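# Carry the glass vial beaker between two shelved benches

## Task

Pick up the beaker holding vials from the shelved bench by the door and set it on the work surface of the shelved bench by the window. The task fails if the beaker or any vial reaches the floor, if any glass breaks from a drop of more than a few centimetres or a hard knock, or if the robot falls over or is left tilted. At the end the gripper must have released the beaker and the robot must have moved away, because the beaker has to stay in place without the robot's help.

## Robot and tools

Robot: a Hello Robot Stretch 4. It has an omni-wheel base, a mast with a lift, one arm that telescopes forward, a three-joint wrist (yaw, pitch, roll) and a two-finger gripper. It stands about 1.6 m tall, and the base rim reaches at most 0.23 m from the base origin. There is only one arm, so every joint target names that arm's joints.

Frames: the base frame sits on the floor below the base centre, with x forward, y left and z up. hand_pose is reported in this frame. It is a point between the open fingertips, and the printed value may be slightly wrong. The odometry frame is the base frame as it was when the scene began. base_odometry counts only wheel rotation, so slipping is recorded as travel. Its heading runs from -3.142 to 3.142 and is positive to the left.

execute_actions: "actions" is a list holding one action or none. An empty list only returns state and images. An action may contain "base", "joints" or both, plus optional "pace" and "contact_limits". Alternatively it may hold only {"end_of_arm": "enable_torque"}, which re-powers any wrist or gripper motor that shut off. All parts of an action start at the same time and may finish at different times.
- base: exactly one key per action. These are relative moves measured from where the base last reported itself, not poses. translate_m drives forward (+) or back, -2 to 2 m. strafe_m slides left (+) or right, -2 to 2 m. rotate_rad turns in place, counter-clockwise (+), -3.2 to 3.2 rad.
- joints: absolute targets by name. lift_m 0 to 1.2 m. arm_m 0 to 0.55 m of extension. wrist_yaw_rad -1.134 to 4.276: 0 points forward, + turns left, 3.14 is folded back, and above 3.4 the arm may block it. wrist_pitch_rad -1.117 to 4.259: 0 is level and 1.57 points down. wrist_roll_rad -1.117 to 4.259: at 0 the fingers are level, and + rolls clockwise as seen from behind. gripper_m -0.038 to 0.141 m is the fingertip gap, and negative values press the tips together. Targets outside a range are clipped and reported. Unknown keys or other bad values reject the whole call.
- pace: "slow", "default", "fast" or "max". These allow base speeds of 0.1/0.3/0.4/0.6 m/s and turn rates of 1/2/3/4 rad/s, lower when the lift is high.
- contact_limits: only arm_m, from 0 (stops at the lightest touch) to 0.75. The default is 0.5.
- cameras: any of head_camera, head_left_camera, head_right_camera, wrist_camera, or "all". Null or omitted means all, and [] means none. head_camera looks forward and down. The two fisheyes look more steeply down and show the base and arm. wrist_camera looks along the fingers, with the tips near the bottom of its image. Turn the base to look in another direction.
No action runs longer than 15 s. If a result reports a stop, any later calls in that same reply are skipped.

wait: seconds from 0 to 10. It sends no command and returns state and images. zoom_image: camera plus region [x0, y0, x1, y1] in pixels of that camera's latest image, no larger than 504x504. read_manual: returns licence text only. finished_scene: pass scene 1 or 2. This is final and reports success.

Result lines: base_status and joint_status tell how each motion ended. "done" for the base means only that the wheels turned the full amount. off_target means the part stopped short and may keep pushing. contact_stop_at_<key> means it hit something; that part goes slack, so a slack lift can sink and slack wheels can roll. limit_stop_at_tilt means the lean is over 6 degrees and lift, arm and wheels go slack. limit_stop_at_own_body is the self-collision guard. torque_fault means a wrist motor shut off and went limp, and enable_torque is needed. on_its_own reports things you did not command; "held at" gives the target being held. lidar_m lists 12 ranges in 30-degree sectors: the 1st is straight ahead, then counter-clockwise (4th left, 7th behind, 10th right). "-" means nothing seen or closer than 0.25 m, and glass is often missed. wrist_depth_mm is a 7x7 grid of depths in mm (100 to 2000) from the top left; clear objects are left out. turned_by_wheels compared with turned_by_imu: a gap above about 0.1 rad points to a collision or slip. base_tilt is in degrees, forward and right positive. motor_effort gives percent of maximum with the peak in brackets; wheel effort is positive for a right turn.

Gripping: command a gap smaller than the beaker's width. Squeezing harder pulls the object toward the wrist. Neither the gripper reading nor "done" proves that something is held; look for a clear change in gripper effort, or a pitch effort that moves further from 0. If the tips stick on a surface, raise the lift.

Cautions: unfold the wrist early, for example lift_m 0.4 with wrist_yaw_rad 0. Keep the beaker low over the surface and set it down gently, since glass breaks from small drops or knocks. Carrying more than 1 kg with arm_m above 0.2 while driving or turning can tip the robot, especially at fast paces. Steady pushing or pulling can also tip it. Pressing the gripper into things causes torque faults. Raising the wrist pitch above level while rolling it can trigger the self-collision stop. Loose objects may occasionally get nudged.

Each tool is called after "Emit:" in YAML: its name, and indented under it one key for each argument.

## Session

Emit:
execute_actions:
  actions: []

Scene clock: 0.00 s.
base_odometry: x=+0.000 y=+0.000 heading=+0.000 (m, m, rad; odometry frame)
turned_by_wheels: +0.000 (rad since the last result)
turned_by_imu: +0.000 (rad since the last result)
base_tilt: forward=+0.7 right=-0.3 (deg)
lidar_m: 1.76 1.83 1.16 1.09 1.14 1.53 1.40 1.47 1.66 1.57 1.75 1.86
base_status: not commanded
joint_positions: lift_m=+0.175 arm_m=-0.001 wrist_yaw_rad=+3.116 wrist_pitch_rad=+0.021 wrist_roll_rad=-0.010 gripper_m=+0.057
joint_status: not commanded
motor_effort: lift_m=+20 arm_m=+0 wrist_yaw_rad=+2 wrist_pitch_rad=-7 wrist_roll_rad=+1 gripper_m=-3 wheel_0=+0 wheel_1=+0 wheel_2=+0 (%)
hand_pose: x=-0.1165 y=+0.0948 z=+0.3473 quat_wxyz=(+0.013, -0.011, -0.005, +1.000) (m; base frame)
wrist_depth_mm: 233 201 - - - - - / - 146 257 - - - - / - 114 143 - - - - / - 116 142 - - - - / 142 140 259 - - - - / 206 - 1921 1537 1281 1464 1336 / 208 1160 931 960 854 842 917
pictures: head_camera, head_left_camera, head_right_camera, wrist_camera
Images, in order (width x height): head_camera 420x560, head_left_camera 420x672, head_right_camera 420x672, wrist_camera 616x392.

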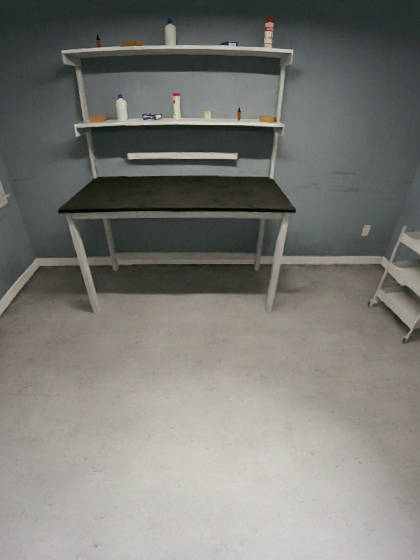

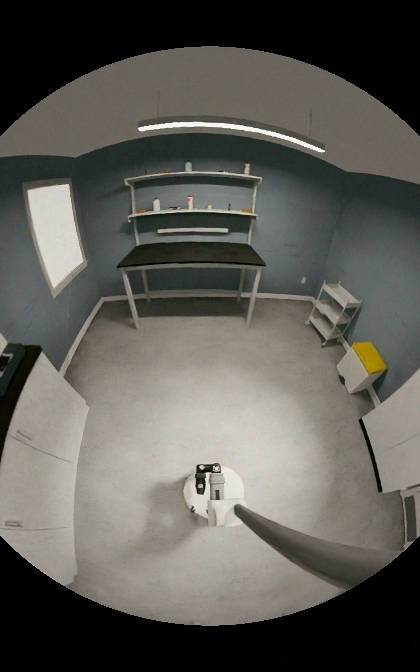

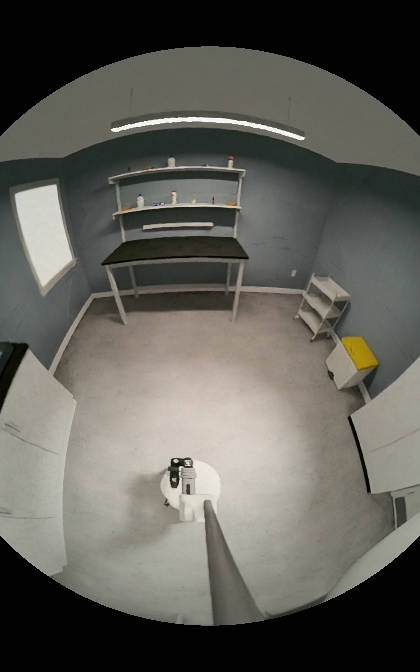

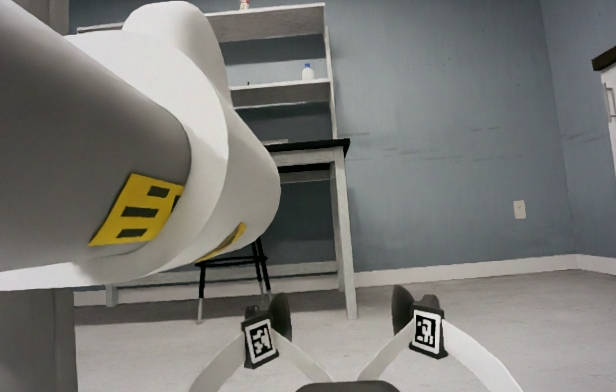

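Emit:
zoom_image:
  camera: "head_camera"
  region: [60, 10, 300, 130]

Emit:
execute_actions:
  actions:
    - {"base": {"rotate_rad": 3.14}, "joints": {"lift_m": 0.4, "wrist_yaw_rad": 0}, "pace": "fast"}

Region (60, 10, 300, 130) of head_camera's 420x560 image, scaled by 2.100, with more detail than that image has.

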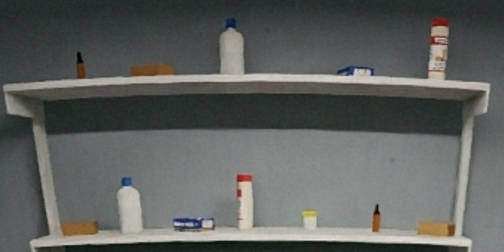

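Scene clock: 5.33 s.
base_odometry: x=+0.000 y=+0.000 heading=+3.140 (m, m, rad; odometry frame)
turned_by_wheels: +3.140 (rad since the last result)
turned_by_imu: +3.209 (rad since the last result)
base_tilt: forward=+0.6 right=-0.2 (deg)
lidar_m: 1.39 1.48 1.63 1.54 1.79 1.84 1.87 1.88 1.17 1.11 1.14 1.52
base_status: done
joint_positions: lift_m=+0.400 arm_m=-0.001 wrist_yaw_rad=+0.001 wrist_pitch_rad=+0.021 wrist_roll_rad=-0.010 gripper_m=+0.057
joint_status: all done
motor_effort: lift_m=+24(26) arm_m=-1(1) wrist_yaw_rad=+0(5) wrist_pitch_rad=-7(8) wrist_roll_rad=+1(0) gripper_m=-3(4) wheel_0=-1(9) wheel_1=+0(7) wheel_2=+0(12) (%)
hand_pose: x=+0.4581 y=-0.0872 z=+0.5718 quat_wxyz=(+1.000, -0.005, +0.011, +0.000) (m; base frame)
wrist_depth_mm: - 1921 1863 1921 - 1863 1921 / - - - - 1921 1863 1863 / - - - 1921 1863 1863 1863 / - - 1808 1205 1863 1921 1808 / - - 1863 1921 1863 1808 1808 / - 1983 1756 1808 1138 1863 1756 / 1808 1708 1430 1430 1255 1281 1397
pictures: head_camera, head_left_camera, head_right_camera, wrist_camera
camera_calibration (this result's frames):
wrist_camera: T_world_to_cam=[[0.0475842, -0.99318, -0.106436, -0.0313606], [0.0303267, 0.107944, -0.993694, 0.633698], [0.998407, 0.0440563, 0.0352563, -0.25047], [0, 0, 0, 1]] pos_world=[0.232345, -0.0885157, 0.635195]
Images, in order (width x height): head_camera 420x560, head_left_camera 420x672, head_right_camera 420x672, wrist_camera 616x392.

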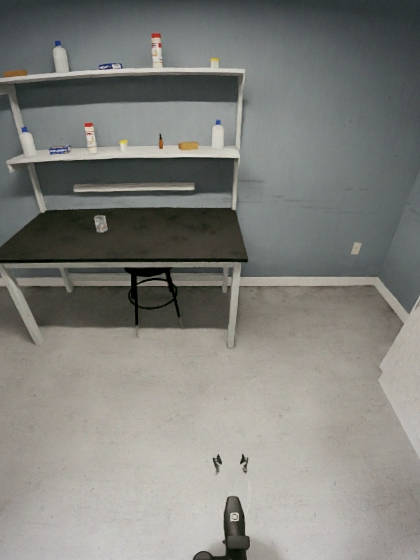

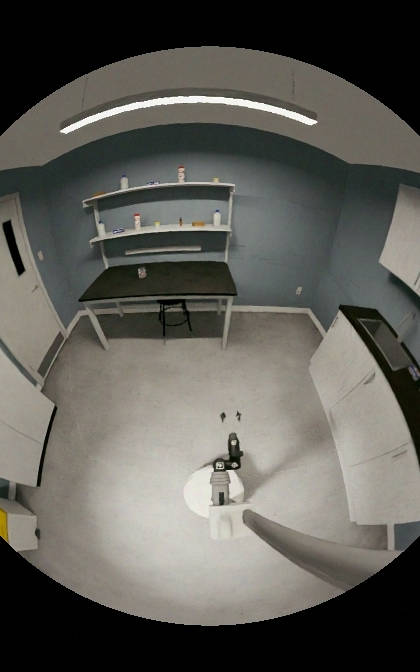

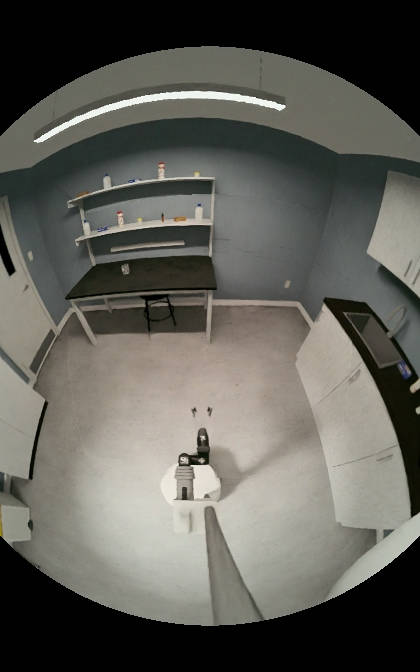

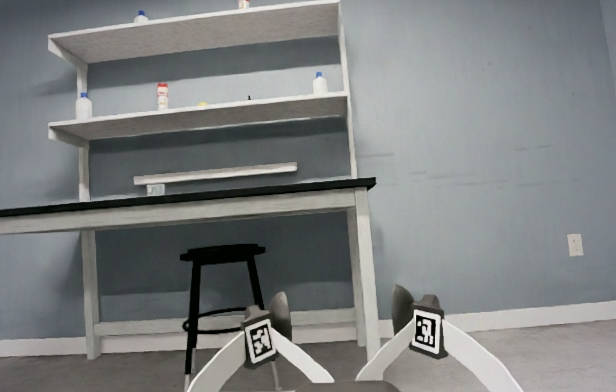

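Emit:
zoom_image:
  camera: "head_camera"
  region: [40, 190, 160, 260]

Region (40, 190, 160, 260) of head_camera's 420x560 image, scaled by 4.200, with more detail than that image has; it fills the top 294 rows of this view, and the rest is white.

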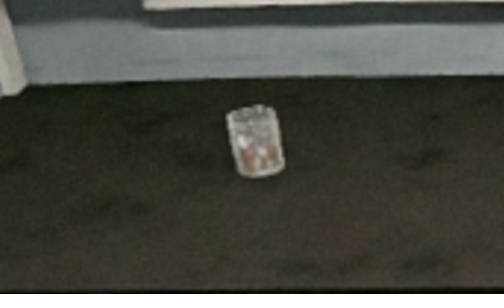

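Emit:
execute_actions:
  actions:
    - {"base": {"strafe_m": 0.88}, "joints": {"lift_m": 0.8, "gripper_m": 0.13}}
  cameras: ["head_camera"]

Scene clock: 30.77 s.
base_odometry: x=-0.001 y=-0.880 heading=+3.140 (m, m, rad; odometry frame)
turned_by_wheels: +0.000 (rad since the last result)
turned_by_imu: +0.002 (rad since the last result)
base_tilt: forward=+0.5 right=-0.2 (deg)
lidar_m: 1.36 1.42 0.72 0.67 0.72 1.05 1.83 1.87 2.07 1.98 2.06 1.46
base_status: done
joint_positions: lift_m=+0.800 arm_m=-0.001 wrist_yaw_rad=+0.000 wrist_pitch_rad=+0.021 wrist_roll_rad=-0.010 gripper_m=+0.130
joint_status: all done
motor_effort: lift_m=+25(27) arm_m=-1(0) wrist_yaw_rad=+2(1) wrist_pitch_rad=-7(8) wrist_roll_rad=+1(2) gripper_m=+1(5) wheel_0=+1(8) wheel_1=-1(10) wheel_2=+0(3) (%)
hand_pose: x=+0.4581 y=-0.0874 z=+0.9717 quat_wxyz=(+1.000, -0.005, +0.011, +0.000) (m; base frame)
wrist_depth_mm: 1661 - - - 1921 1863 1808 / 1576 - - 1863 1863 1921 1863 / 1661 - 1921 1863 1863 1863 1808 / 1576 - 1863 1863 1808 1863 1808 / 1499 1921 1863 1863 1808 1808 1808 / 1537 1921 1229 1160 1182 202 1118 / 1499 1863 1160 1808 1576 1308 1756
pictures: head_camera
Images, in order (width x height): head_camera 420x560.

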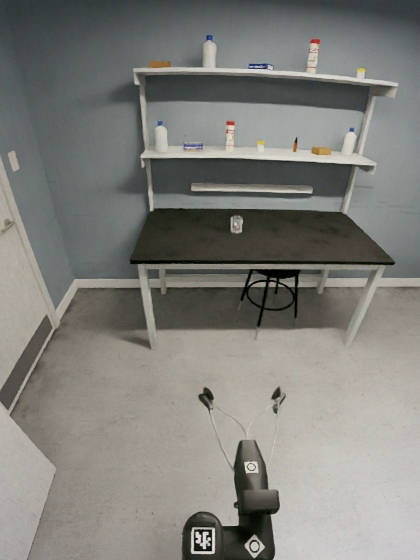

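Emit:
execute_actions:
  actions:
    - {"base": {"translate_m": 0.95}, "pace": "fast"}
  cameras: ["head_camera", "wrist_camera"]

Scene clock: 39.77 s.
base_odometry: x=-0.951 y=-0.879 heading=+3.140 (m, m, rad; odometry frame)
turned_by_wheels: +0.000 (rad since the last result)
turned_by_imu: -0.003 (rad since the last result)
base_tilt: forward=+0.6 right=-0.2 (deg)
lidar_m: 0.41 0.45 1.22 1.15 0.80 1.01 2.57 2.98 2.08 1.95 0.65 0.46
base_status: done
joint_positions: lift_m=+0.800 arm_m=-0.001 wrist_yaw_rad=+0.000 wrist_pitch_rad=+0.021 wrist_roll_rad=-0.010 gripper_m=+0.130
joint_status: not commanded
motor_effort: lift_m=+25(25) arm_m=+0(1) wrist_yaw_rad=+1(1) wrist_pitch_rad=-7(6) wrist_roll_rad=+1(0) gripper_m=+0(2) wheel_0=+0(5) wheel_1=+1(7) wheel_2=+2(11) (%)
hand_pose: x=+0.4581 y=-0.0874 z=+0.9717 quat_wxyz=(+1.000, -0.005, +0.011, +0.000) (m; base frame)
wrist_depth_mm: 1060 1008 1025 1025 991 991 976 / 1042 1025 1025 1008 976 976 960 / 1025 788 798 820 820 866 960 / 1008 991 1008 976 960 946 931 / 1025 1008 991 960 960 946 931 / 991 960 960 960 931 202 891 / 976 750 603 627 535 569 609
pictures: head_camera, wrist_camera
camera_calibration (this result's frames):
wrist_camera: T_world_to_cam=[[0.0470935, -0.993204, -0.106436, 0.0112923], [0.0303799, 0.107929, -0.993694, 1.03112], [0.998428, 0.043563, 0.0352562, -0.264575], [0, 0, 0, 1]] pos_world=[0.232302, -0.0885467, 1.03515]
Images, in order (width x height): head_camera 420x560, wrist_camera 616x392.

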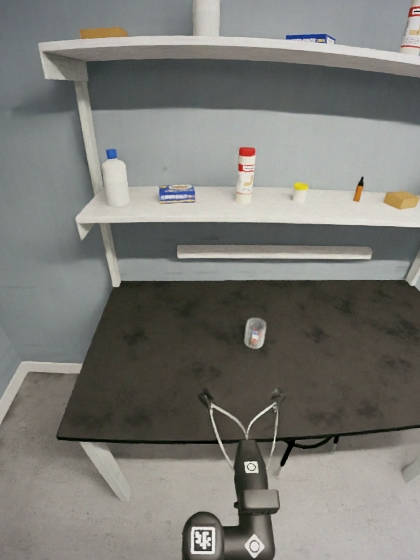

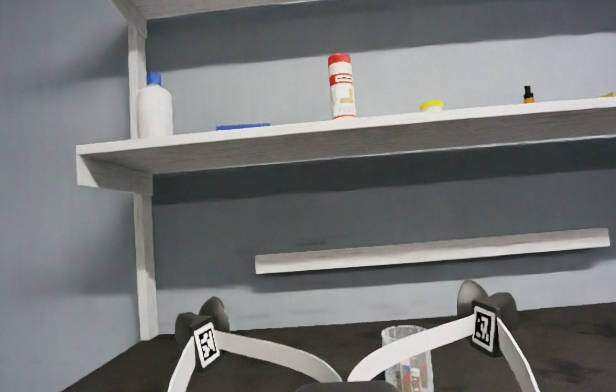

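Emit:
zoom_image:
  camera: "head_camera"
  region: [200, 290, 320, 410]

Region (200, 290, 320, 410) of head_camera's 420x560 image, scaled by 4.200, with more detail than that image has.

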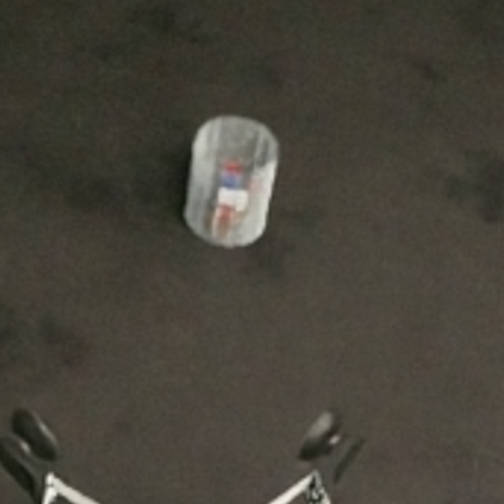

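Emit:
execute_actions:
  actions:
    - {"base": {"strafe_m": -0.09}, "joints": {"lift_m": 0.68}}
  cameras: ["head_camera", "wrist_camera"]

Scene clock: 70.33 s.
base_odometry: x=-0.951 y=-0.789 heading=+3.140 (m, m, rad; odometry frame)
turned_by_wheels: +0.000 (rad since the last result)
turned_by_imu: +0.001 (rad since the last result)
base_tilt: forward=+0.6 right=-0.3 (deg)
lidar_m: 0.43 0.45 0.61 1.24 0.88 1.11 2.81 3.00 1.97 1.88 0.66 0.45
base_status: done
joint_positions: lift_m=+0.680 arm_m=-0.001 wrist_yaw_rad=+0.000 wrist_pitch_rad=+0.021 wrist_roll_rad=-0.010 gripper_m=+0.130
joint_status: all done
motor_effort: lift_m=+15(24) arm_m=-1(1) wrist_yaw_rad=+2(1) wrist_pitch_rad=-6(5) wrist_roll_rad=+2(1) gripper_m=+0(0) wheel_0=+0(7) wheel_1=+1(9) wheel_2=+0(4) (%)
hand_pose: x=+0.4581 y=-0.0874 z=+0.8525 quat_wxyz=(+1.000, -0.005, +0.011, +0.000) (m; base frame)
wrist_depth_mm: 1042 1025 1008 1008 1008 991 976 / 1042 788 768 788 778 831 854 / 1008 976 976 991 991 976 960 / 1008 1008 991 991 991 960 960 / 991 991 976 960 946 931 931 / 1008 732 683 569 574 202 508 / 452 421 340 355 317 319 351
pictures: head_camera, wrist_camera
camera_calibration (this result's frames):
wrist_camera: T_world_to_cam=[[0.0470936, -0.993204, -0.106436, -0.00139155], [0.0303799, 0.107929, -0.993694, 0.912706], [0.998428, 0.0435631, 0.0352561, -0.260373], [0, 0, 0, 1]] pos_world=[0.232302, -0.0885467, 0.915982]
Images, in order (width x height): head_camera 420x560, wrist_camera 616x392.

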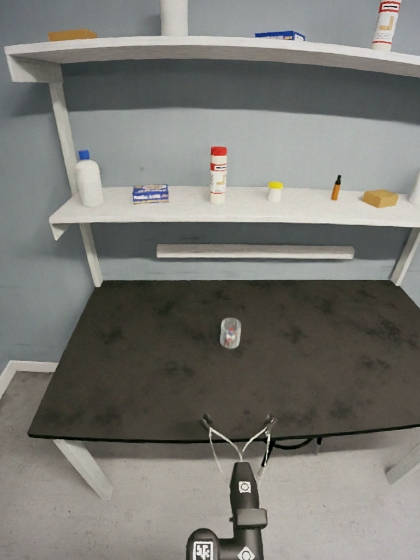

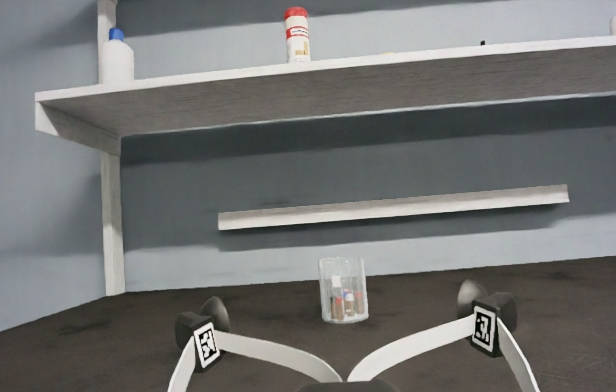

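Emit:
execute_actions:
  actions:
    - {"joints": {"lift_m": 0.725, "wrist_pitch_rad": 0.3}}
  cameras: ["wrist_camera"]

Scene clock: 85.80 s.
base_odometry: x=-0.951 y=-0.789 heading=+3.140 (m, m, rad; odometry frame)
turned_by_wheels: +0.000 (rad since the last result)
turned_by_imu: +0.001 (rad since the last result)
base_tilt: forward=+0.6 right=-0.3 (deg)
lidar_m: 0.42 0.46 0.63 1.24 0.88 1.09 2.80 2.99 1.99 1.86 0.66 0.47
base_status: not commanded
joint_positions: lift_m=+0.725 arm_m=-0.001 wrist_yaw_rad=+0.000 wrist_pitch_rad=+0.302 wrist_roll_rad=-0.010 gripper_m=+0.130
joint_status: all done
motor_effort: lift_m=+25(28) arm_m=+0(0) wrist_yaw_rad=+1(2) wrist_pitch_rad=-5(5) wrist_roll_rad=-1(1) gripper_m=-1(1) wheel_0=+0(0) wheel_1=+0(0) wheel_2=+1(0) (%)
hand_pose: x=+0.4451 y=-0.0874 z=+0.8170 quat_wxyz=(+0.989, -0.005, +0.150, +0.001) (m; base frame)
wrist_depth_mm: 759 854 904 917 891 891 891 / 946 946 931 931 917 917 904 / 976 976 976 976 946 946 931 / 1008 976 946 842 750 683 647 / 603 564 530 492 462 430 407 / 392 377 357 343 327 201 304 / 298 285 246 253 234 232 242
pictures: wrist_camera
camera_calibration (this result's frames):
wrist_camera: T_world_to_cam=[[0.0157946, -0.993207, -0.115283, 0.0165991], [-0.245877, 0.107899, -0.963277, 0.975933], [0.969172, 0.04356, -0.242502, -0.00621592], [0, 0, 0, 1]] pos_world=[0.245721, -0.0885453, 0.9405]
Images, in order (width x height): wrist_camera 616x392.

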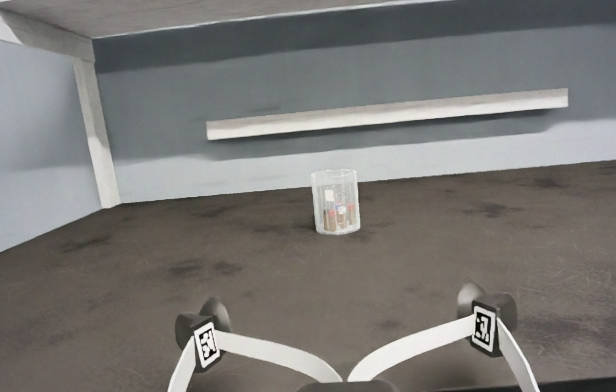

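Emit:
execute_actions:
  actions:
    - {"joints": {"arm_m": 0.24}}
  cameras: ["wrist_camera", "head_camera"]

Scene clock: 97.67 s.
base_odometry: x=-0.951 y=-0.789 heading=+3.140 (m, m, rad; odometry frame)
turned_by_wheels: +0.000 (rad since the last result)
turned_by_imu: +0.001 (rad since the last result)
base_tilt: forward=+0.7 right=-0.2 (deg)
lidar_m: 0.43 0.44 0.61 1.24 0.90 1.11 2.82 2.95 1.99 1.86 0.64 0.44
base_status: not commanded
joint_positions: lift_m=+0.725 arm_m=+0.239 wrist_yaw_rad=+0.000 wrist_pitch_rad=+0.302 wrist_roll_rad=-0.010 gripper_m=+0.130
joint_status: all done
motor_effort: lift_m=+26(25) arm_m=+8(9) wrist_yaw_rad=+2(4) wrist_pitch_rad=-5(5) wrist_roll_rad=+1(1) gripper_m=+0(1) wheel_0=+0(0) wheel_1=+0(0) wheel_2=+0(0) (%)
hand_pose: x=+0.6850 y=-0.0874 z=+0.8170 quat_wxyz=(+0.989, -0.005, +0.150, +0.001) (m; base frame)
wrist_depth_mm: 691 691 683 683 676 668 676 / 715 707 707 699 691 683 691 / 741 732 723 732 723 715 715 / 759 750 741 750 732 668 621 / 591 554 512 484 455 430 402 / 389 373 355 329 325 202 298 / 296 282 244 251 231 231 239
pictures: head_camera, wrist_camera
camera_calibration (this result's frames):
wrist_camera: T_world_to_cam=[[0.0157173, -0.993208, -0.115288, 0.0128454], [-0.246143, 0.10791, -0.963208, 1.03497], [0.969106, 0.0435163, -0.242775, -0.238458], [0, 0, 0, 1]] pos_world=[0.485639, -0.0885487, 0.940478]
Images, in order (width x height): head_camera 420x560, wrist_camera 616x392.

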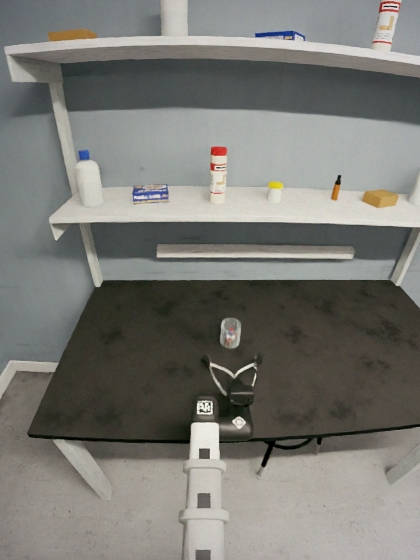

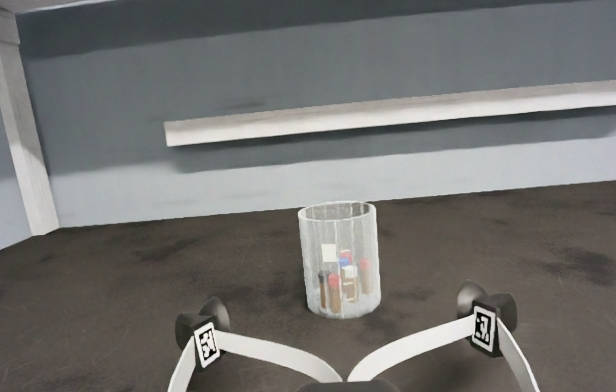

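Emit:
execute_actions:
  actions:
    - {"joints": {"arm_m": 0.35}}
  cameras: ["wrist_camera"]

Scene clock: 103.20 s.
base_odometry: x=-0.951 y=-0.789 heading=+3.140 (m, m, rad; odometry frame)
turned_by_wheels: +0.000 (rad since the last result)
turned_by_imu: +0.001 (rad since the last result)
base_tilt: forward=+0.6 right=-0.3 (deg)
lidar_m: 0.43 0.46 0.64 1.23 0.89 1.12 2.82 2.99 1.98 1.88 0.66 0.47
base_status: not commanded
joint_positions: lift_m=+0.725 arm_m=+0.349 wrist_yaw_rad=+0.000 wrist_pitch_rad=+0.302 wrist_roll_rad=-0.010 gripper_m=+0.130
joint_status: all done
motor_effort: lift_m=+26(26) arm_m=+8(8) wrist_yaw_rad=+1(1) wrist_pitch_rad=-5(4) wrist_roll_rad=-1(1) gripper_m=+0(0) wheel_0=+0(0) wheel_1=+0(1) wheel_2=+0(0) (%)
hand_pose: x=+0.7950 y=-0.0874 z=+0.8170 quat_wxyz=(+0.989, -0.005, +0.150, +0.001) (m; base frame)
wrist_depth_mm: 591 585 585 580 580 569 574 / 615 609 603 591 585 580 539 / 640 634 569 621 615 609 609 / 647 654 640 640 640 627 621 / 591 549 517 480 452 424 404 / 387 373 349 340 324 202 297 / 294 282 243 216 228 229 240
pictures: wrist_camera
camera_calibration (this result's frames):
wrist_camera: T_world_to_cam=[[0.0156464, -0.993209, -0.115288, 0.0111534], [-0.246136, 0.107928, -0.963207, 1.06204], [0.969109, 0.0434472, -0.242776, -0.345056], [0, 0, 0, 1]] pos_world=[0.595629, -0.0885541, 0.940478]
Images, in order (width x height): wrist_camera 616x392.

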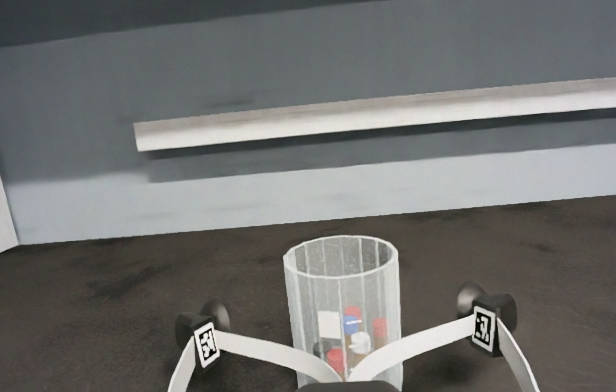

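Emit:
execute_actions:
  actions:
    - {"joints": {"arm_m": 0.385}}
  cameras: ["wrist_camera", "head_camera"]

Scene clock: 107.30 s.
base_odometry: x=-0.951 y=-0.789 heading=+3.140 (m, m, rad; odometry frame)
turned_by_wheels: +0.000 (rad since the last result)
turned_by_imu: +0.001 (rad since the last result)
base_tilt: forward=+0.6 right=-0.3 (deg)
lidar_m: 0.42 0.45 0.63 1.22 0.88 1.10 2.78 2.98 1.98 1.87 0.66 0.45
base_status: not commanded
joint_positions: lift_m=+0.725 arm_m=+0.384 wrist_yaw_rad=+0.000 wrist_pitch_rad=+0.302 wrist_roll_rad=-0.010 gripper_m=+0.130
joint_status: all done
motor_effort: lift_m=+26(25) arm_m=+8(7) wrist_yaw_rad=+1(1) wrist_pitch_rad=-8(6) wrist_roll_rad=+3(1) gripper_m=-2(0) wheel_0=+0(0) wheel_1=+0(0) wheel_2=+0(0) (%)
hand_pose: x=+0.8300 y=-0.0874 z=+0.8170 quat_wxyz=(+0.989, -0.005, +0.150, +0.001) (m; base frame)
wrist_depth_mm: 559 554 554 549 544 549 539 / 574 569 574 569 564 554 504 / 591 591 521 585 580 574 574 / 615 615 615 615 603 597 585 / 591 554 517 480 452 424 404 / 389 370 353 340 324 202 297 / 296 279 244 214 206 229 239
pictures: head_camera, wrist_camera
camera_calibration (this result's frames):
wrist_camera: T_world_to_cam=[[0.0156301, -0.993209, -0.115288, 0.0106148], [-0.246135, 0.107932, -0.963207, 1.07066], [0.96911, 0.0434313, -0.242776, -0.378984], [0, 0, 0, 1]] pos_world=[0.630637, -0.0885554, 0.940478]
Images, in order (width x height): head_camera 420x560, wrist_camera 616x392.

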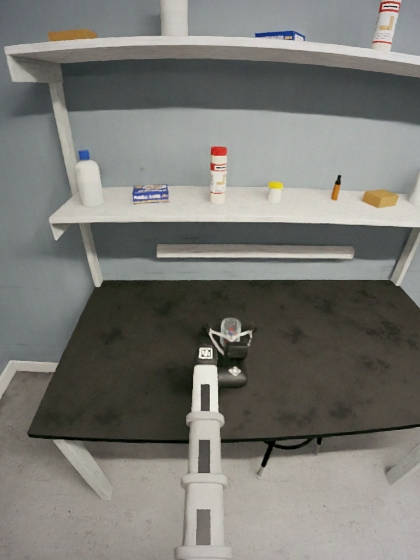

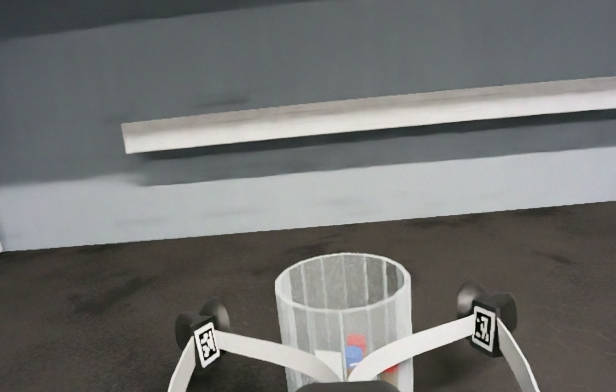

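Emit:
execute_actions:
  actions:
    - {"joints": {"gripper_m": 0.045}}
  cameras: ["wrist_camera"]

Scene clock: 111.67 s.
base_odometry: x=-0.951 y=-0.789 heading=+3.140 (m, m, rad; odometry frame)
turned_by_wheels: +0.000 (rad since the last result)
turned_by_imu: +0.001 (rad since the last result)
base_tilt: forward=+0.6 right=-0.3 (deg)
lidar_m: 0.43 0.45 0.63 1.24 0.90 1.09 2.83 2.99 1.99 1.86 0.67 0.47
base_status: not commanded
joint_positions: lift_m=+0.725 arm_m=+0.384 wrist_yaw_rad=+0.000 wrist_pitch_rad=+0.303 wrist_roll_rad=-0.010 gripper_m=+0.045
joint_status: all done
motor_effort: lift_m=+26(25) arm_m=+8(8) wrist_yaw_rad=+3(2) wrist_pitch_rad=-8(7) wrist_roll_rad=+0(0) gripper_m=-14(10) wheel_0=+0(0) wheel_1=+0(0) wheel_2=+0(0) (%)
hand_pose: x=+0.8299 y=-0.0874 z=+0.8167 quat_wxyz=(+0.989, -0.005, +0.151, +0.001) (m; base frame)
wrist_depth_mm: 554 554 549 549 554 544 544 / 574 574 574 564 564 549 504 / 603 585 530 585 580 574 574 / 615 615 609 603 603 597 585 / 580 544 508 477 449 427 397 / 382 370 353 332 310 304 294 / 291 278 185 211 226 220 238
pictures: wrist_camera
camera_calibration (this result's frames):
wrist_camera: T_world_to_cam=[[0.0155192, -0.993209, -0.115303, 0.0106895], [-0.247061, 0.107932, -0.96297, 1.07095], [0.968876, 0.0434313, -0.243708, -0.378014], [0, 0, 0, 1]] pos_world=[0.630674, -0.0885554, 0.940405]
Images, in order (width x height): wrist_camera 616x392.

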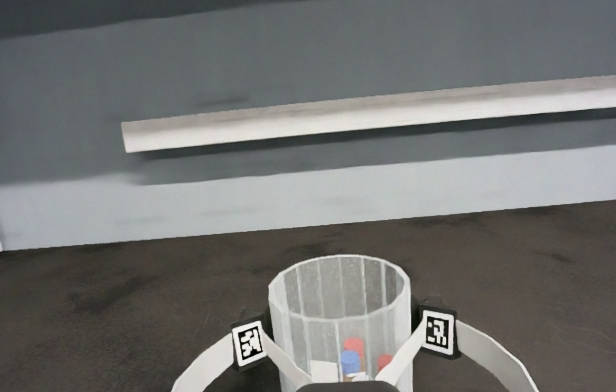

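Emit:
execute_actions:
  actions:
    - {"joints": {"lift_m": 0.80}, "pace": "slow"}
  cameras: ["wrist_camera"]

Scene clock: 116.47 s.
base_odometry: x=-0.951 y=-0.789 heading=+3.140 (m, m, rad; odometry frame)
turned_by_wheels: +0.000 (rad since the last result)
turned_by_imu: +0.001 (rad since the last result)
base_tilt: forward=+0.7 right=-0.3 (deg)
lidar_m: 0.41 0.45 0.62 1.25 0.90 1.11 2.81 2.98 1.98 1.88 0.66 0.45
base_status: not commanded
joint_positions: lift_m=+0.799 arm_m=+0.384 wrist_yaw_rad=+0.000 wrist_pitch_rad=+0.303 wrist_roll_rad=-0.010 gripper_m=+0.045
joint_status: all done
motor_effort: lift_m=+26(26) arm_m=+8(8) wrist_yaw_rad=+2(2) wrist_pitch_rad=-12(9) wrist_roll_rad=+1(0) gripper_m=-13(14) wheel_0=+0(0) wheel_1=+0(0) wheel_2=+0(0) (%)
hand_pose: x=+0.8299 y=-0.0874 z=+0.8916 quat_wxyz=(+0.989, -0.005, +0.151, +0.001) (m; base frame)
wrist_depth_mm: 564 559 554 549 549 544 539 / 574 569 569 569 574 564 549 / 597 591 591 585 574 521 521 / 615 609 603 603 603 609 597 / 647 640 634 621 615 609 569 / 549 525 504 477 439 436 421 / 418 399 183 211 324 314 342
pictures: wrist_camera
camera_calibration (this result's frames):
wrist_camera: T_world_to_cam=[[0.0154953, -0.993209, -0.115306, 0.0193484], [-0.24726, 0.107932, -0.962919, 1.14319], [0.968825, 0.0434313, -0.243908, -0.359525], [0, 0, 0, 1]] pos_world=[0.630683, -0.0885554, 1.01534]
Images, in order (width x height): wrist_camera 616x392.

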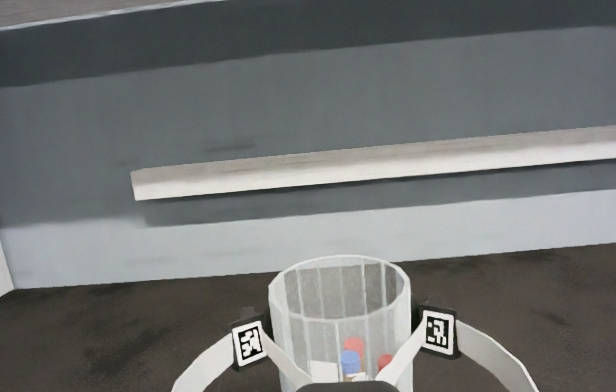

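Emit:
execute_actions:
  actions:
    - {"joints": {"arm_m": 0.02}}
  cameras: ["wrist_camera"]

Emit:
execute_actions:
  actions:
    - {"base": {"translate_m": -0.5}}
  cameras: ["wrist_camera"]

Emit:
execute_actions:
  actions:
    - {"base": {"rotate_rad": 3.14}, "pace": "slow"}

Scene clock: 122.57 s.
base_odometry: x=-0.951 y=-0.789 heading=+3.140 (m, m, rad; odometry frame)
turned_by_wheels: +0.000 (rad since the last result)
turned_by_imu: +0.001 (rad since the last result)
base_tilt: forward=+0.7 right=-0.2 (deg)
lidar_m: 0.43 0.45 0.62 1.24 0.89 1.10 2.82 2.97 1.98 1.87 0.65 0.47
base_status: not commanded
joint_positions: lift_m=+0.799 arm_m=+0.021 wrist_yaw_rad=+0.000 wrist_pitch_rad=+0.304 wrist_roll_rad=-0.010 gripper_m=+0.045
joint_status: all done
motor_effort: lift_m=+26(26) arm_m=-8(9) wrist_yaw_rad=+2(2) wrist_pitch_rad=-9(10) wrist_roll_rad=+2(1) gripper_m=-14(12) wheel_0=+0(0) wheel_1=+1(1) wheel_2=+0(0) (%)
hand_pose: x=+0.4676 y=-0.0874 z=+0.8915 quat_wxyz=(+0.988, -0.005, +0.151, +0.001) (m; base frame)
wrist_depth_mm: 661 676 683 750 831 866 866 / 866 917 904 904 904 904 891 / 946 931 931 931 931 904 917 / 976 976 960 960 946 946 878 / 1008 788 741 691 640 609 574 / 554 530 508 480 445 436 424 / 421 404 183 211 325 317 345
pictures: wrist_camera
camera_calibration (this result's frames):
wrist_camera: T_world_to_cam=[[0.0153884, -0.99321, -0.115313, 0.0249896], [-0.247674, 0.107946, -0.962811, 1.05358], [0.968721, 0.043376, -0.244331, -0.0080832], [0, 0, 0, 1]] pos_world=[0.268391, -0.0885597, 1.01531]
Images, in order (width x height): wrist_camera 616x392.

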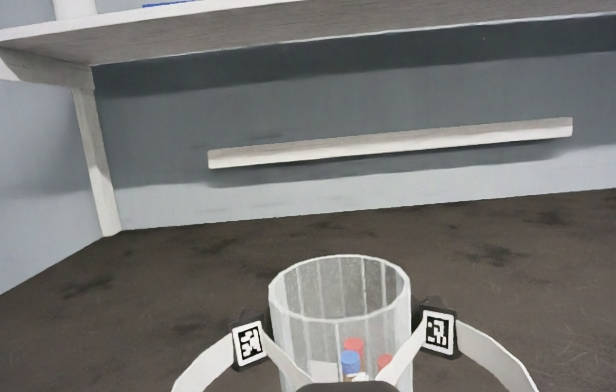

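Scene clock: 125.70 s.
base_odometry: x=-0.451 y=-0.789 heading=+3.140 (m, m, rad; odometry frame)
turned_by_wheels: +0.000 (rad since the last result)
turned_by_imu: +0.003 (rad since the last result)
base_tilt: forward=+0.6 right=-0.3 (deg)
lidar_m: 0.93 0.97 1.29 0.79 0.80 1.11 2.97 2.38 1.99 1.89 1.37 0.98
base_status: done
joint_positions: lift_m=+0.800 arm_m=+0.021 wrist_yaw_rad=+0.000 wrist_pitch_rad=+0.303 wrist_roll_rad=-0.010 gripper_m=+0.045
joint_status: not commanded
motor_effort: lift_m=+25(26) arm_m=-8(8) wrist_yaw_rad=+2(2) wrist_pitch_rad=-11(11) wrist_roll_rad=+0(1) gripper_m=-11(14) wheel_0=-1(5) wheel_1=-2(6) wheel_2=-2(8) (%)
hand_pose: x=+0.4675 y=-0.0874 z=+0.8916 quat_wxyz=(+0.989, -0.005, +0.151, +0.001) (m; base frame)
wrist_depth_mm: 1366 1308 1336 1336 1308 1281 1138 / 1397 1397 1366 1366 1336 1366 1336 / 1430 1397 1430 1397 1430 1397 1366 / 1499 1464 1366 1160 1060 946 891 / 1537 788 759 750 741 732 715 / 1576 842 1537 1576 1182 1397 1499 / 1576 1499 184 211 960 946 1366
pictures: wrist_camera
camera_calibration (this result's frames):
wrist_camera: T_world_to_cam=[[0.0154088, -0.99321, -0.115311, 0.0249948], [-0.247582, 0.107944, -0.962835, 1.05367], [0.968744, 0.0433851, -0.244237, -0.00813064], [0, 0, 0, 1]] pos_world=[0.26836, -0.088559, 1.0154]
Images, in order (width x height): wrist_camera 616x392.

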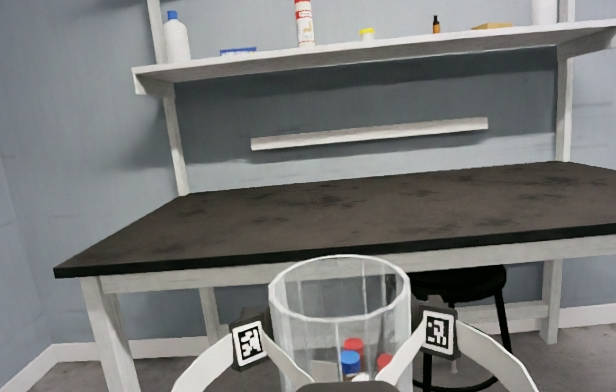

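Scene clock: 130.13 s.
base_odometry: x=-0.451 y=-0.789 heading=-0.004 (m, m, rad; odometry frame)
turned_by_wheels: +3.139 (rad since the last result)
turned_by_imu: +3.208 (rad since the last result)
base_tilt: forward=+0.6 right=-0.3 (deg)
lidar_m: 2.25 2.31 1.98 1.87 1.39 0.98 0.92 0.98 1.28 0.78 0.80 1.11
base_status: done
joint_positions: lift_m=+0.800 arm_m=+0.021 wrist_yaw_rad=+0.000 wrist_pitch_rad=+0.303 wrist_roll_rad=-0.010 gripper_m=+0.045
joint_status: not commanded
motor_effort: lift_m=+25(25) arm_m=-7(7) wrist_yaw_rad=+1(2) wrist_pitch_rad=-10(9) wrist_roll_rad=+0(0) gripper_m=-12(13) wheel_0=-3(4) wheel_1=-2(6) wheel_2=-3(7) (%)
hand_pose: x=+0.4676 y=-0.0874 z=+0.8916 quat_wxyz=(+0.989, -0.005, +0.151, +0.001) (m; base frame)
wrist_depth_mm: - - - - - - 1576 / - - - - - - 1618 / - - - - - - 1618 / - - - - - - 1708 / - - - - - - 1464 / - - - 1921 1756 1661 1160 / 1661 1576 184 211 1336 1281 1229
pictures: head_camera, head_left_camera, head_right_camera, wrist_camera
camera_calibration (this result's frames):
wrist_camera: T_world_to_cam=[[0.0154597, -0.993209, -0.115311, 0.0249845], [-0.247569, 0.107931, -0.96284, 1.05367], [0.968747, 0.0434327, -0.24422, -0.0081564], [0, 0, 0, 1]] pos_world=[0.268372, -0.0885553, 1.01541]
Images, in order (width x height): head_camera 420x560, head_left_camera 420x672, head_right_camera 420x672, wrist_camera 616x392.

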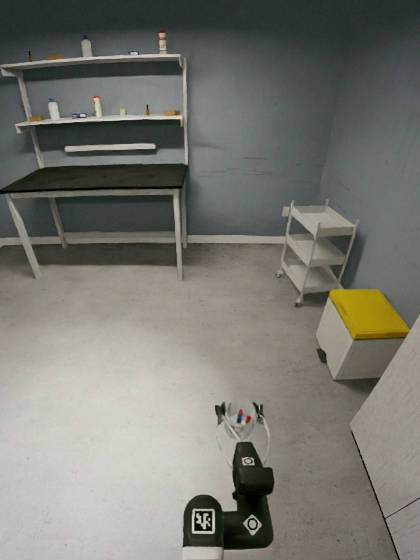

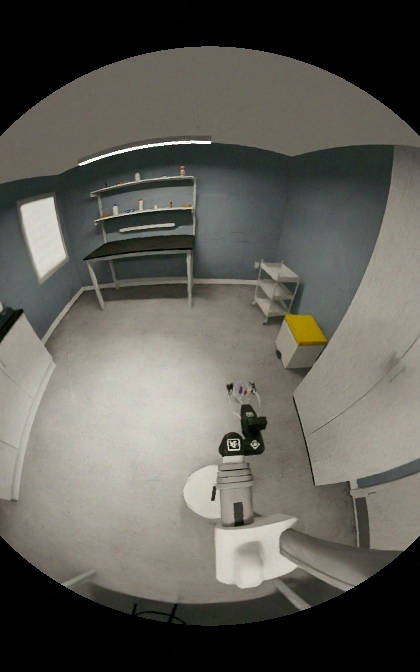

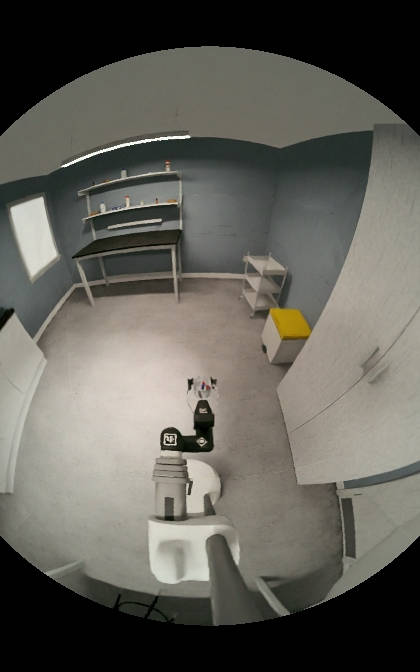

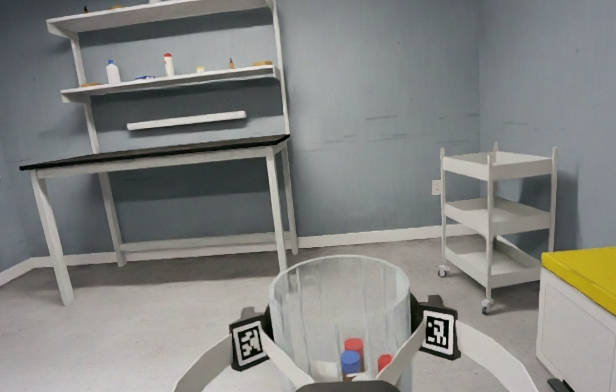

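Emit:
execute_actions:
  actions:
    - {"base": {"strafe_m": 1.0}, "joints": {"lift_m": 0.95}}
  cameras: ["head_camera", "wrist_camera"]

Scene clock: 141.03 s.
base_odometry: x=-0.448 y=+0.211 heading=-0.004 (m, m, rad; odometry frame)
turned_by_wheels: +0.000 (rad since the last result)
turned_by_imu: +0.003 (rad since the last result)
base_tilt: forward=+0.6 right=-0.3 (deg)
lidar_m: 2.20 1.27 0.90 0.86 0.91 1.82 0.94 0.96 1.36 1.77 1.86 2.30
base_status: done
joint_positions: lift_m=+0.950 arm_m=+0.021 wrist_yaw_rad=+0.000 wrist_pitch_rad=+0.303 wrist_roll_rad=-0.010 gripper_m=+0.045
joint_status: all done
motor_effort: lift_m=+26(27) arm_m=-7(8) wrist_yaw_rad=+2(3) wrist_pitch_rad=-10(9) wrist_roll_rad=+0(1) gripper_m=-13(13) wheel_0=+1(9) wheel_1=-1(9) wheel_2=-1(3) (%)
hand_pose: x=+0.4675 y=-0.0874 z=+1.0415 quat_wxyz=(+0.989, -0.005, +0.151, +0.001) (m; base frame)
wrist_depth_mm: - - - - - - - / - - - - - - - / - - - - - - - / - - - - - - - / - - - - - - - / 1863 - - - - - 1863 / 1808 1756 185 211 1537 1464 1537
pictures: head_camera, wrist_camera
camera_calibration (this result's frames):
wrist_camera: T_world_to_cam=[[0.0154603, -0.993209, -0.115311, 0.042273], [-0.247565, 0.107931, -0.962841, 1.19803], [0.968748, 0.0434327, -0.244215, 0.0284569], [0, 0, 0, 1]] pos_world=[0.268369, -0.0885553, 1.16534]
Images, in order (width x height): head_camera 420x560, wrist_camera 616x392.

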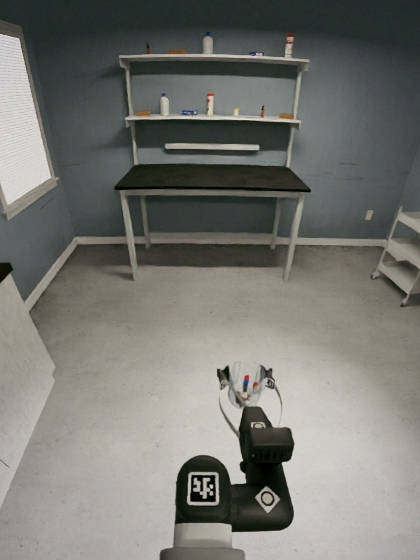

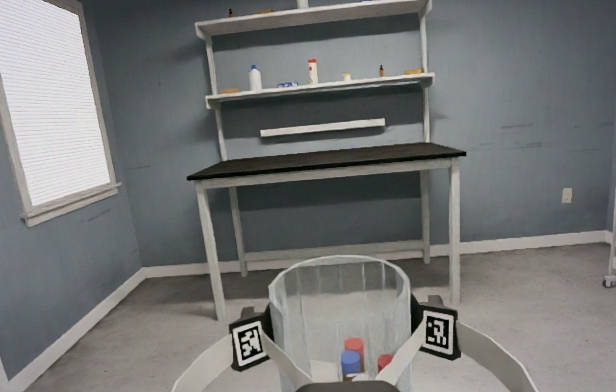

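Emit:
execute_actions:
  actions:
    - {"base": {"translate_m": 1.45}}
  cameras: ["head_camera", "wrist_camera"]

Scene clock: 149.00 s.
base_odometry: x=+1.003 y=+0.205 heading=-0.004 (m, m, rad; odometry frame)
turned_by_wheels: +0.000 (rad since the last result)
turned_by_imu: -0.005 (rad since the last result)
base_tilt: forward=+0.6 right=-0.2 (deg)
lidar_m: 0.75 0.79 1.59 1.27 0.97 1.28 2.69 2.52 1.91 1.82 1.14 0.78
base_status: done
joint_positions: lift_m=+0.950 arm_m=+0.021 wrist_yaw_rad=+0.000 wrist_pitch_rad=+0.303 wrist_roll_rad=-0.010 gripper_m=+0.045
joint_status: not commanded
motor_effort: lift_m=+26(26) arm_m=-7(7) wrist_yaw_rad=+1(1) wrist_pitch_rad=-11(13) wrist_roll_rad=+1(0) gripper_m=-12(14) wheel_0=+1(6) wheel_1=+1(4) wheel_2=+2(9) (%)
hand_pose: x=+0.4675 y=-0.0874 z=+1.0416 quat_wxyz=(+0.989, -0.005, +0.151, +0.001) (m; base frame)
wrist_depth_mm: 1205 1182 1182 1060 1118 1078 976 / 1138 1229 1229 1229 1229 1229 1182 / 1308 1255 1255 1281 1281 1255 1205 / 1336 1308 1281 1160 1042 946 878 / 854 778 732 683 640 603 569 / 615 609 569 549 539 569 1397 / 1499 1430 184 211 1308 1255 1430
pictures: head_camera, wrist_camera
camera_calibration (this result's frames):
wrist_camera: T_world_to_cam=[[0.0154616, -0.993209, -0.115311, 0.0422773], [-0.247565, 0.107931, -0.962841, 1.19806], [0.968748, 0.043434, -0.244215, 0.0284904], [0, 0, 0, 1]] pos_world=[0.268343, -0.0885552, 1.16537]
Images, in order (width x height): head_camera 420x560, wrist_camera 616x392.

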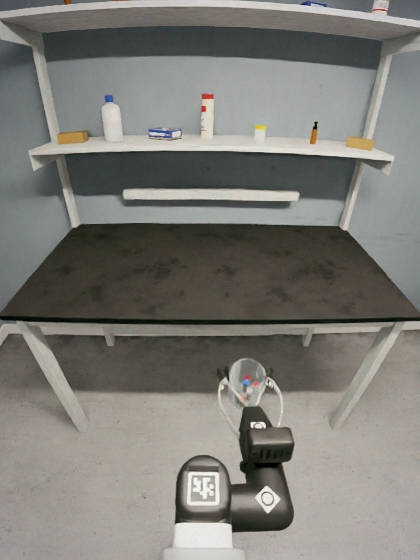

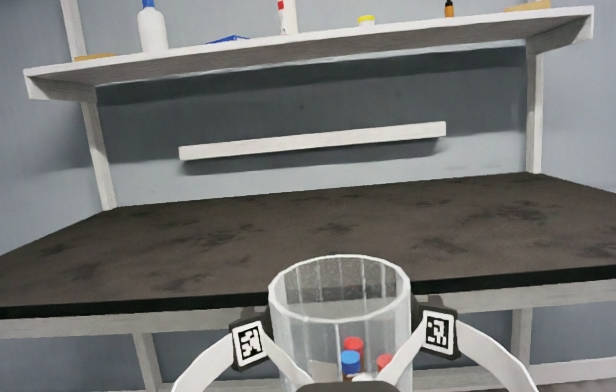

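Emit:
execute_actions:
  actions:
    - {"base": {"translate_m": 0.33}}
  cameras: ["wrist_camera"]

Emit:
execute_actions:
  actions:
    - {"joints": {"arm_m": 0.35}}
  cameras: ["wrist_camera", "head_camera"]

Scene clock: 157.50 s.
base_odometry: x=+1.333 y=+0.204 heading=-0.004 (m, m, rad; odometry frame)
turned_by_wheels: +0.000 (rad since the last result)
turned_by_imu: +0.000 (rad since the last result)
base_tilt: forward=+0.6 right=-0.3 (deg)
lidar_m: 0.42 0.42 0.61 1.49 1.14 1.28 3.01 2.59 1.90 1.76 0.64 0.45
base_status: done
joint_positions: lift_m=+0.950 arm_m=+0.021 wrist_yaw_rad=+0.000 wrist_pitch_rad=+0.303 wrist_roll_rad=-0.010 gripper_m=+0.045
joint_status: not commanded
motor_effort: lift_m=+25(25) arm_m=-7(7) wrist_yaw_rad=+3(2) wrist_pitch_rad=-12(8) wrist_roll_rad=+2(1) gripper_m=-13(15) wheel_0=+0(4) wheel_1=+1(5) wheel_2=+0(11) (%)
hand_pose: x=+0.4675 y=-0.0874 z=+1.0416 quat_wxyz=(+0.989, -0.005, +0.151, +0.001) (m; base frame)
wrist_depth_mm: 647 668 691 768 831 891 866 / 931 931 931 917 904 917 891 / 946 946 931 946 931 917 931 / 991 991 991 960 976 976 891 / 831 788 732 683 640 609 574 / 549 530 504 473 439 436 418 / 421 397 183 211 325 315 347
pictures: wrist_camera
camera_calibration (this result's frames):
wrist_camera: T_world_to_cam=[[0.0154704, -0.993209, -0.115311, 0.0422756], [-0.247566, 0.107929, -0.962841, 1.19806], [0.968748, 0.0434426, -0.244215, 0.0284916], [0, 0, 0, 1]] pos_world=[0.268343, -0.0885545, 1.16537]
Images, in order (width x height): wrist_camera 616x392.

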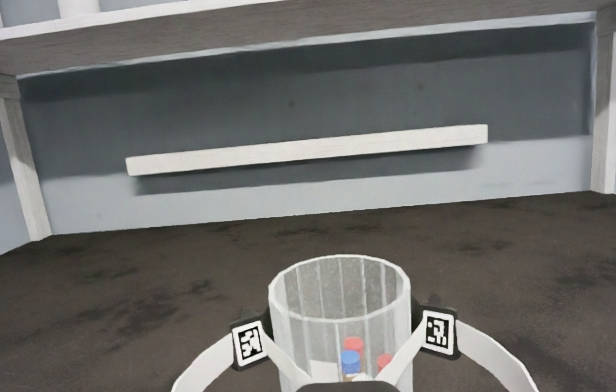

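Scene clock: 159.60 s.
base_odometry: x=+1.333 y=+0.204 heading=-0.004 (m, m, rad; odometry frame)
turned_by_wheels: +0.000 (rad since the last result)
turned_by_imu: +0.001 (rad since the last result)
base_tilt: forward=+0.6 right=-0.3 (deg)
lidar_m: 0.42 0.46 0.62 1.50 1.13 1.28 3.01 2.60 1.90 1.77 0.65 0.47
base_status: not commanded
joint_positions: lift_m=+0.950 arm_m=+0.349 wrist_yaw_rad=+0.000 wrist_pitch_rad=+0.303 wrist_roll_rad=-0.010 gripper_m=+0.045
joint_status: all done
motor_effort: lift_m=+26(26) arm_m=+8(9) wrist_yaw_rad=+3(2) wrist_pitch_rad=-11(13) wrist_roll_rad=+0(0) gripper_m=-13(14) wheel_0=+0(0) wheel_1=+0(0) wheel_2=+0(1) (%)
hand_pose: x=+0.7949 y=-0.0874 z=+1.0416 quat_wxyz=(+0.989, -0.005, +0.151, +0.001) (m; base frame)
wrist_depth_mm: 609 609 603 597 591 585 585 / 627 615 615 615 615 609 603 / 640 640 634 621 627 549 615 / 661 591 654 654 647 640 640 / 691 683 676 668 668 597 564 / 544 517 500 469 439 430 418 / 415 394 183 211 320 312 342
pictures: head_camera, wrist_camera
camera_calibration (this result's frames):
wrist_camera: T_world_to_cam=[[0.0156041, -0.993207, -0.115308, 0.0371391], [-0.247409, 0.107901, -0.962884, 1.27907], [0.968785, 0.0435532, -0.244045, -0.288834], [0, 0, 0, 1]] pos_world=[0.595692, -0.0885458, 1.16539]
Images, in order (width x height): head_camera 420x560, wrist_camera 616x392.

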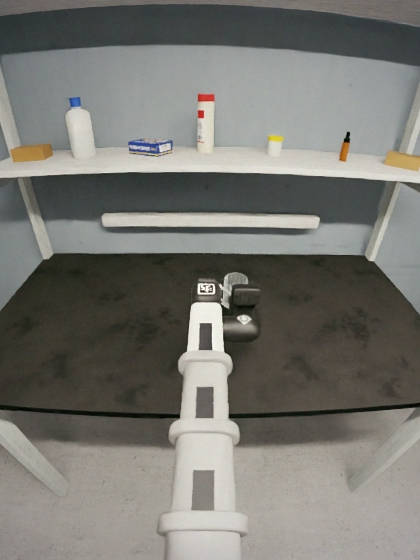

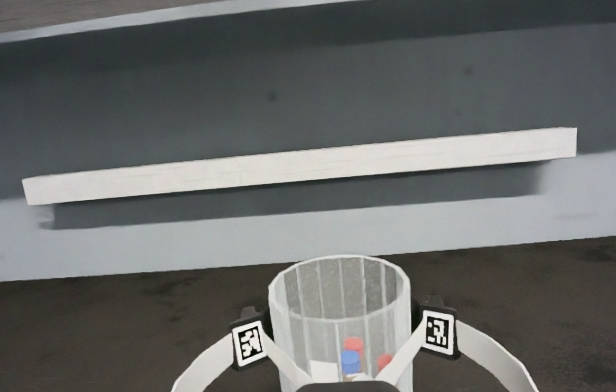

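Emit:
execute_actions:
  actions:
    - {"joints": {"lift_m": 0.882}, "pace": "slow"}
  cameras: ["wrist_camera"]

Scene clock: 163.27 s.
base_odometry: x=+1.333 y=+0.204 heading=-0.004 (m, m, rad; odometry frame)
turned_by_wheels: +0.000 (rad since the last result)
turned_by_imu: +0.001 (rad since the last result)
base_tilt: forward=+0.6 right=-0.2 (deg)
lidar_m: 0.44 0.44 0.60 1.52 1.11 1.30 3.02 2.60 1.90 1.77 0.63 0.46
base_status: not commanded
joint_positions: lift_m=+0.882 arm_m=+0.349 wrist_yaw_rad=+0.000 wrist_pitch_rad=+0.303 wrist_roll_rad=-0.010 gripper_m=+0.045
joint_status: all done
motor_effort: lift_m=+14(24) arm_m=+8(8) wrist_yaw_rad=+1(2) wrist_pitch_rad=-9(10) wrist_roll_rad=+1(0) gripper_m=-12(14) wheel_0=+0(0) wheel_1=+0(0) wheel_2=+0(1) (%)
hand_pose: x=+0.7949 y=-0.0874 z=+0.9745 quat_wxyz=(+0.989, -0.005, +0.151, +0.001) (m; base frame)
wrist_depth_mm: 609 603 591 591 591 585 585 / 621 627 615 615 603 597 591 / 580 569 564 634 634 627 621 / 668 668 661 661 640 640 640 / 603 569 530 492 466 436 415 / 397 382 364 345 319 314 306 / 304 289 183 213 234 228 247
pictures: wrist_camera
camera_calibration (this result's frames):
wrist_camera: T_world_to_cam=[[0.0156042, -0.993207, -0.115308, 0.0293976], [-0.247409, 0.1079, -0.962884, 1.21442], [0.968785, 0.0435533, -0.244045, -0.30522], [0, 0, 0, 1]] pos_world=[0.595694, -0.0885458, 1.09825]
Images, in order (width x height): wrist_camera 616x392.

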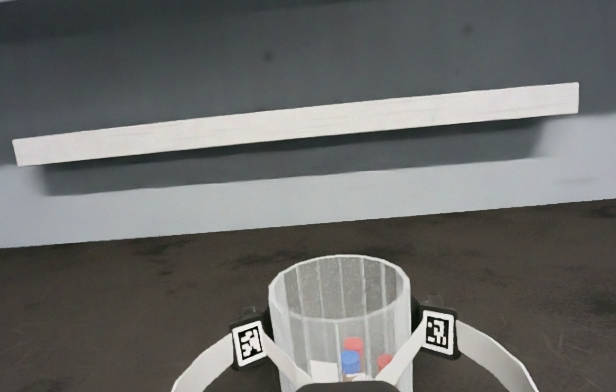

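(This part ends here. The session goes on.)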